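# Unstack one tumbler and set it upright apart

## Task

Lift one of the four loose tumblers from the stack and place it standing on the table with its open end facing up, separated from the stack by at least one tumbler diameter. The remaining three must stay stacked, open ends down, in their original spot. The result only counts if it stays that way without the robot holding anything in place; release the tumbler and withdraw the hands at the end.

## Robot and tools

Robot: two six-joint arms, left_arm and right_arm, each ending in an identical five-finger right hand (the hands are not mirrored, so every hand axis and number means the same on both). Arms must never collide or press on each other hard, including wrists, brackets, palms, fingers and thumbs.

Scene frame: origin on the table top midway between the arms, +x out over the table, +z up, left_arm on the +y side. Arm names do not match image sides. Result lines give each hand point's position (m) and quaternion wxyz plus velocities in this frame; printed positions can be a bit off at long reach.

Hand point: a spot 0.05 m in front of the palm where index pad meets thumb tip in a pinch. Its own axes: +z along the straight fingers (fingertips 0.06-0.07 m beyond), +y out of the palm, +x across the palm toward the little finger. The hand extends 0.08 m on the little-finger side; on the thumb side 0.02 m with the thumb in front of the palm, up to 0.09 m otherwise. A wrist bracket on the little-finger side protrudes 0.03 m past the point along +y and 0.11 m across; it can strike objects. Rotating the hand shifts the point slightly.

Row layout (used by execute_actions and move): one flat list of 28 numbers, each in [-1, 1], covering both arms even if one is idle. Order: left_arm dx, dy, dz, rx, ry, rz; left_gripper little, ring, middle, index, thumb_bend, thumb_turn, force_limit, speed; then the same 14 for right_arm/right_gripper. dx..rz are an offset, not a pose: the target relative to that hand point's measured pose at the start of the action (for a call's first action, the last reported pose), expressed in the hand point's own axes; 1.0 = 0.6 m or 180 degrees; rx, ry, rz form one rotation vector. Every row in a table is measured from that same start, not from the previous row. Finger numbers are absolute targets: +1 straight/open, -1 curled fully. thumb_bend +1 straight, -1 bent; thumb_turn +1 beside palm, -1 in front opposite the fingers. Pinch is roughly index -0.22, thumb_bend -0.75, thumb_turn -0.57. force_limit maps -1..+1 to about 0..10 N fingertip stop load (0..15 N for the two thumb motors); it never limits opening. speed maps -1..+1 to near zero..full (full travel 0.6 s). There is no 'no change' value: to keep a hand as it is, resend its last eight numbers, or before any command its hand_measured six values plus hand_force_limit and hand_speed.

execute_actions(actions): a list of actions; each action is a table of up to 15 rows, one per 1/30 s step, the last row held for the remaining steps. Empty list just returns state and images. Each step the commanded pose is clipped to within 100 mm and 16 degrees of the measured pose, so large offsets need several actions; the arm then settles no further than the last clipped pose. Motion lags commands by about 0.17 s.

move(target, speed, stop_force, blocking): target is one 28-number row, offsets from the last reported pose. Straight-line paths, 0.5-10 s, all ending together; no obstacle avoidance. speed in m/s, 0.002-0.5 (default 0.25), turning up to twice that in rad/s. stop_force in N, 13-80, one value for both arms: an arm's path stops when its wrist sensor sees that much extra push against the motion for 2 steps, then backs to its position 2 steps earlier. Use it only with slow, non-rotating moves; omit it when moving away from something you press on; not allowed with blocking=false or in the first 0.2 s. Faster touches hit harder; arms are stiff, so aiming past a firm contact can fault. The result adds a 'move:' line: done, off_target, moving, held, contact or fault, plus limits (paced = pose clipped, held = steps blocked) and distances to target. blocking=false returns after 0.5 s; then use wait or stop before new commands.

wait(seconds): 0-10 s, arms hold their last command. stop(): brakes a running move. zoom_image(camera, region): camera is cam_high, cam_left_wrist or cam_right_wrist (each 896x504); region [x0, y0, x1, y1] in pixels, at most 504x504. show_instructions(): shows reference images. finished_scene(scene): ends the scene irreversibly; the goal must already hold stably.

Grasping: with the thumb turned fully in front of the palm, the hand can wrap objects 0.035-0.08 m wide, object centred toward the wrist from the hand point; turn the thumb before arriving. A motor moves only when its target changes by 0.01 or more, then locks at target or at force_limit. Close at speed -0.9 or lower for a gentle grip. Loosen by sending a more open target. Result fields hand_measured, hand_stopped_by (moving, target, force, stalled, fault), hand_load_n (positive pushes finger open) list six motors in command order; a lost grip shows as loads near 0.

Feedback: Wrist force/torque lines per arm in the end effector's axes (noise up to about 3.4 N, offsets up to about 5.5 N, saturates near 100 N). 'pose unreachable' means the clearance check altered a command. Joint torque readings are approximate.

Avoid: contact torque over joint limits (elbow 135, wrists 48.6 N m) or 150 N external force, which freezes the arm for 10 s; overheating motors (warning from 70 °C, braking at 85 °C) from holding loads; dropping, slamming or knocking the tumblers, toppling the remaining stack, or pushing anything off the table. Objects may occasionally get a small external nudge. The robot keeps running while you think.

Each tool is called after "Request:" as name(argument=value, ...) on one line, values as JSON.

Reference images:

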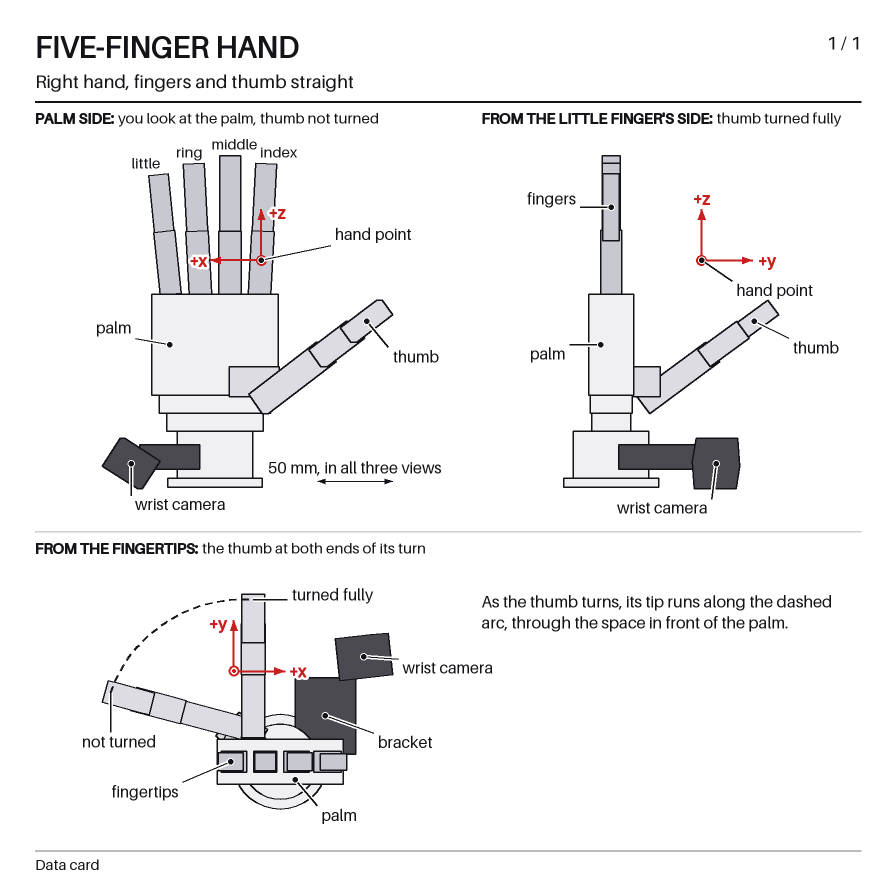

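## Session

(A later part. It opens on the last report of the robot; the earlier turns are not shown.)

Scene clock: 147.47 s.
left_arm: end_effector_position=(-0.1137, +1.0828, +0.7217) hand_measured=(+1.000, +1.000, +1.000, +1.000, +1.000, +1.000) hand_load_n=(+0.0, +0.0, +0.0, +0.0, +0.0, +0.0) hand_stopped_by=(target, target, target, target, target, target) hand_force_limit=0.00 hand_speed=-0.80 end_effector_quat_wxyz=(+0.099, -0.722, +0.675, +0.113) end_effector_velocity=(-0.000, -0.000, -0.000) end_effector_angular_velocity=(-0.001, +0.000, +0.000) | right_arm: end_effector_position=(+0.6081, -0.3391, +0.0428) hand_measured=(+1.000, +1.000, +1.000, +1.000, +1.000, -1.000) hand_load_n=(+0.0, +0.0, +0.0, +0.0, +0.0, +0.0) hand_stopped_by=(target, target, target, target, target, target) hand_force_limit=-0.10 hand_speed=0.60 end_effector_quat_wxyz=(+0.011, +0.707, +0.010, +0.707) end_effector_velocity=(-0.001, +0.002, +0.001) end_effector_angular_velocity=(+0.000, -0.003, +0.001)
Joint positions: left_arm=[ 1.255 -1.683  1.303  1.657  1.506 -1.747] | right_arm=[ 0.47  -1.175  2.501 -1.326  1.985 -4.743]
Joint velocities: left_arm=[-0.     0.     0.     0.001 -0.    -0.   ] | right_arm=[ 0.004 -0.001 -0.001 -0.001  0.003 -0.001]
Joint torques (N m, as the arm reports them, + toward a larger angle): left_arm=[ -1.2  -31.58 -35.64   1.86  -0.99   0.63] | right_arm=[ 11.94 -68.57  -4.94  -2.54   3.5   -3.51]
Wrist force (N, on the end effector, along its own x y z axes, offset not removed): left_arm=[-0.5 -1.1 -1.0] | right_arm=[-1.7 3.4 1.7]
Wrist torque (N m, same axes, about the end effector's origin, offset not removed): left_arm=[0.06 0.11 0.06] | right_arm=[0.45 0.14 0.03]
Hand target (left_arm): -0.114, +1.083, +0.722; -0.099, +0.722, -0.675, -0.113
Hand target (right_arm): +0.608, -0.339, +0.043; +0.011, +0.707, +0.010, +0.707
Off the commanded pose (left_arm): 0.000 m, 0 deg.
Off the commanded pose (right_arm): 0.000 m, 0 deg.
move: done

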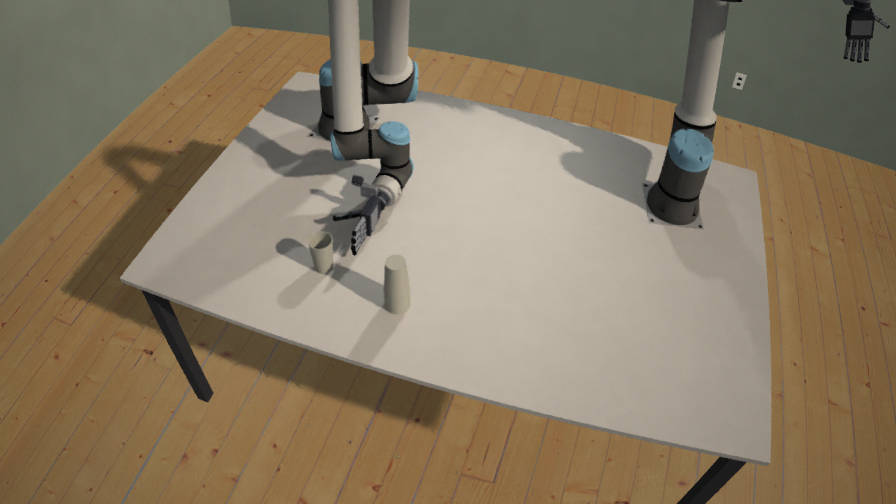

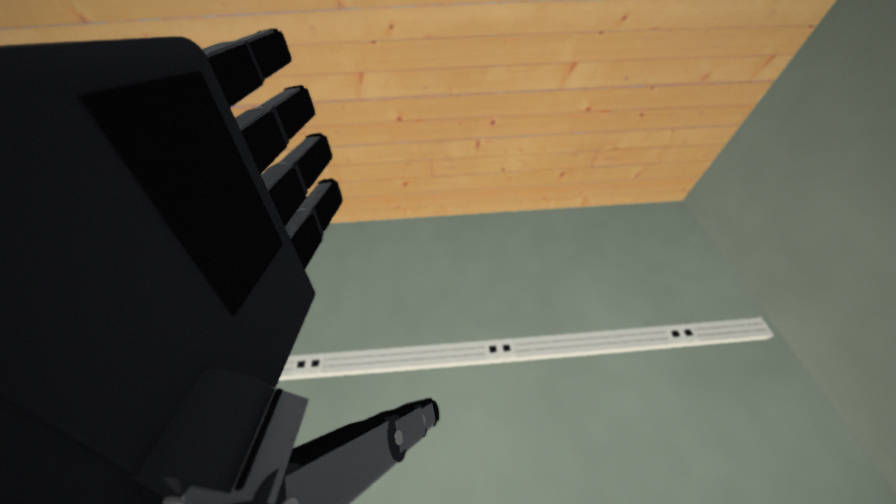

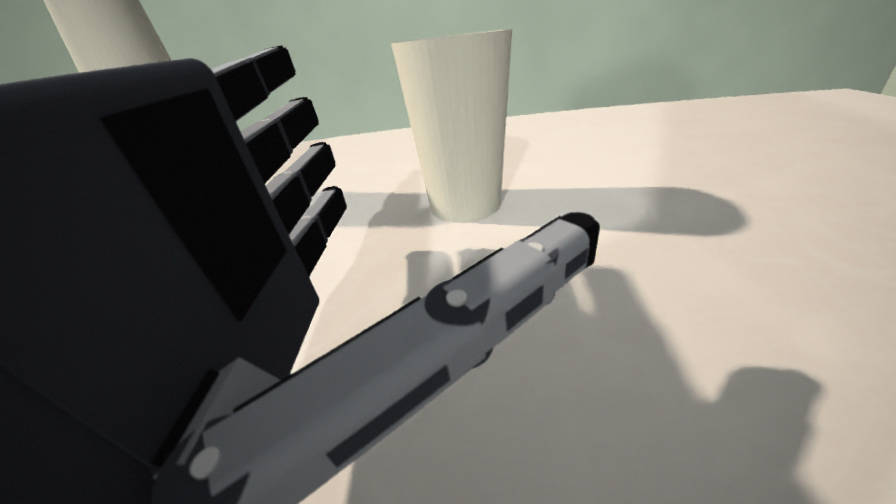

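Moving further clear (up and back).

Request:
move(target=[0,0,0,0,0,0,1,1,1,1,1,1,0,-0.8, 0.4,-0.05,-0.12,0,0,0,1,1,1,1,1,-1,-0.1,0.6], speed=0.4)

Scene clock: 150.00 s.
left_arm: end_effector_position=(-0.1137, +1.0828, +0.7217) hand_measured=(+1.000, +1.000, +1.000, +1.000, +1.000, +1.000) hand_load_n=(+0.0, +0.0, +0.0, +0.0, +0.0, +0.0) hand_stopped_by=(target, target, target, target, target, target) hand_force_limit=0.00 hand_speed=-0.80 end_effector_quat_wxyz=(+0.099, -0.722, +0.675, +0.113) end_effector_velocity=(+0.000, +0.000, -0.000) end_effector_angular_velocity=(-0.000, -0.000, -0.000) | right_arm: end_effector_position=(+0.5361, -0.3022, +0.2819) hand_measured=(+1.000, +1.000, +1.000, +1.000, +1.000, -1.000) hand_load_n=(+0.0, +0.0, +0.0, +0.0, +0.0, +0.0) hand_stopped_by=(target, target, target, target, target, target) hand_force_limit=-0.10 hand_speed=0.60 end_effector_quat_wxyz=(+0.011, +0.707, +0.010, +0.707) end_effector_velocity=(-0.000, +0.001, +0.002) end_effector_angular_velocity=(+0.001, +0.003, -0.001)
Joint positions: left_arm=[ 1.255 -1.683  1.303  1.657  1.506 -1.747] | right_arm=[ 0.652 -1.71   2.384 -0.675  2.168 -4.743]
Joint velocities: left_arm=[0.    0.    0.    0.    0.001 0.   ] | right_arm=[ 0.002 -0.002 -0.004  0.01   0.003  0.003]
Joint torques (N m, as the arm reports them, + toward a larger angle): left_arm=[ -0.69 -30.73 -36.16   1.77  -0.98   0.68] | right_arm=[ 11.78 -44.92 -45.13   0.81   3.35   3.51]
Wrist force (N, on the end effector, along its own x y z axes, offset not removed): left_arm=[-0.5 0.4 -0.8] | right_arm=[2.6 -0.8 1.8]
Wrist torque (N m, same axes, about the end effector's origin, offset not removed): left_arm=[0.21 0.07 0.09] | right_arm=[-0.31 -0.61 0.13]
Hand target (left_arm): -0.114, +1.083, +0.722; -0.099, +0.722, -0.675, -0.113
Hand target (right_arm): +0.536, -0.302, +0.282; +0.011, +0.707, +0.010, +0.707
Off the commanded pose (left_arm): 0.000 m, 0 deg.
Off the commanded pose (right_arm): 0.000 m, 0 deg.
move: done

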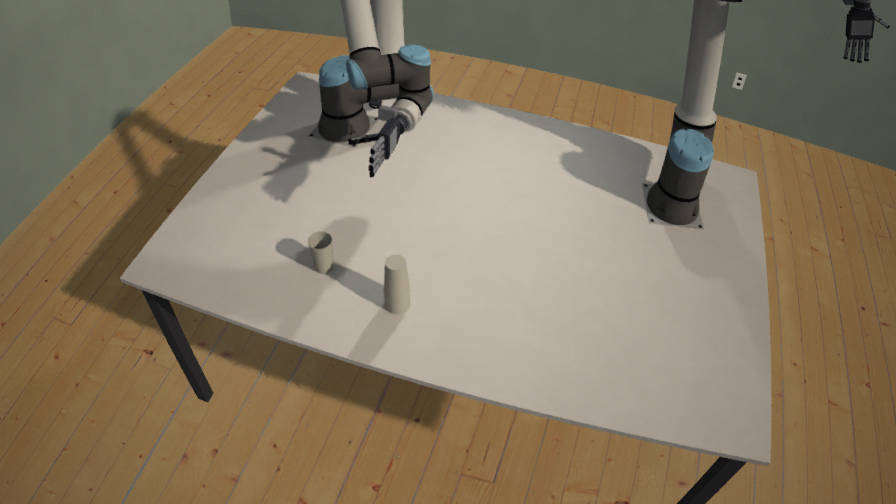

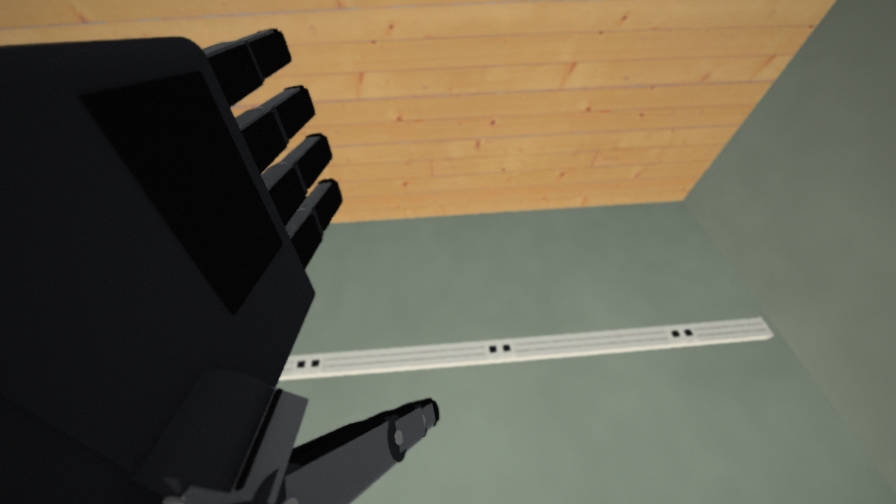

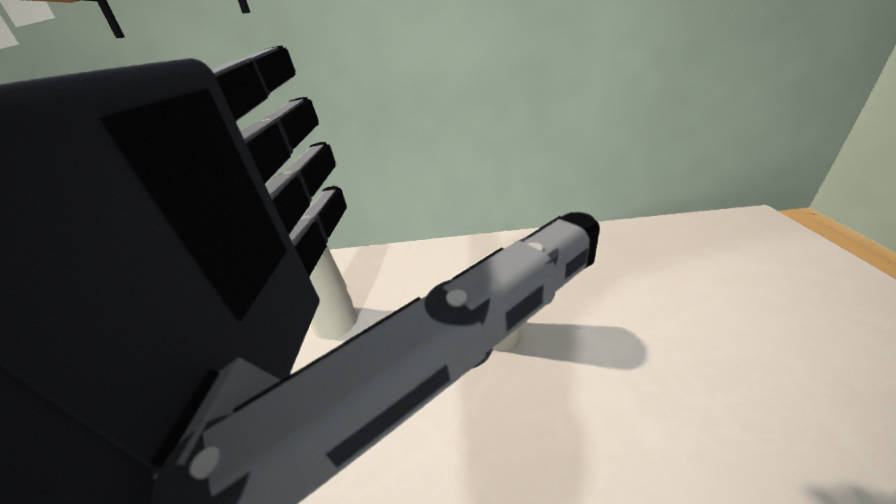

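Request:
finished_scene(scene=1)

The scene is finished: the task was done.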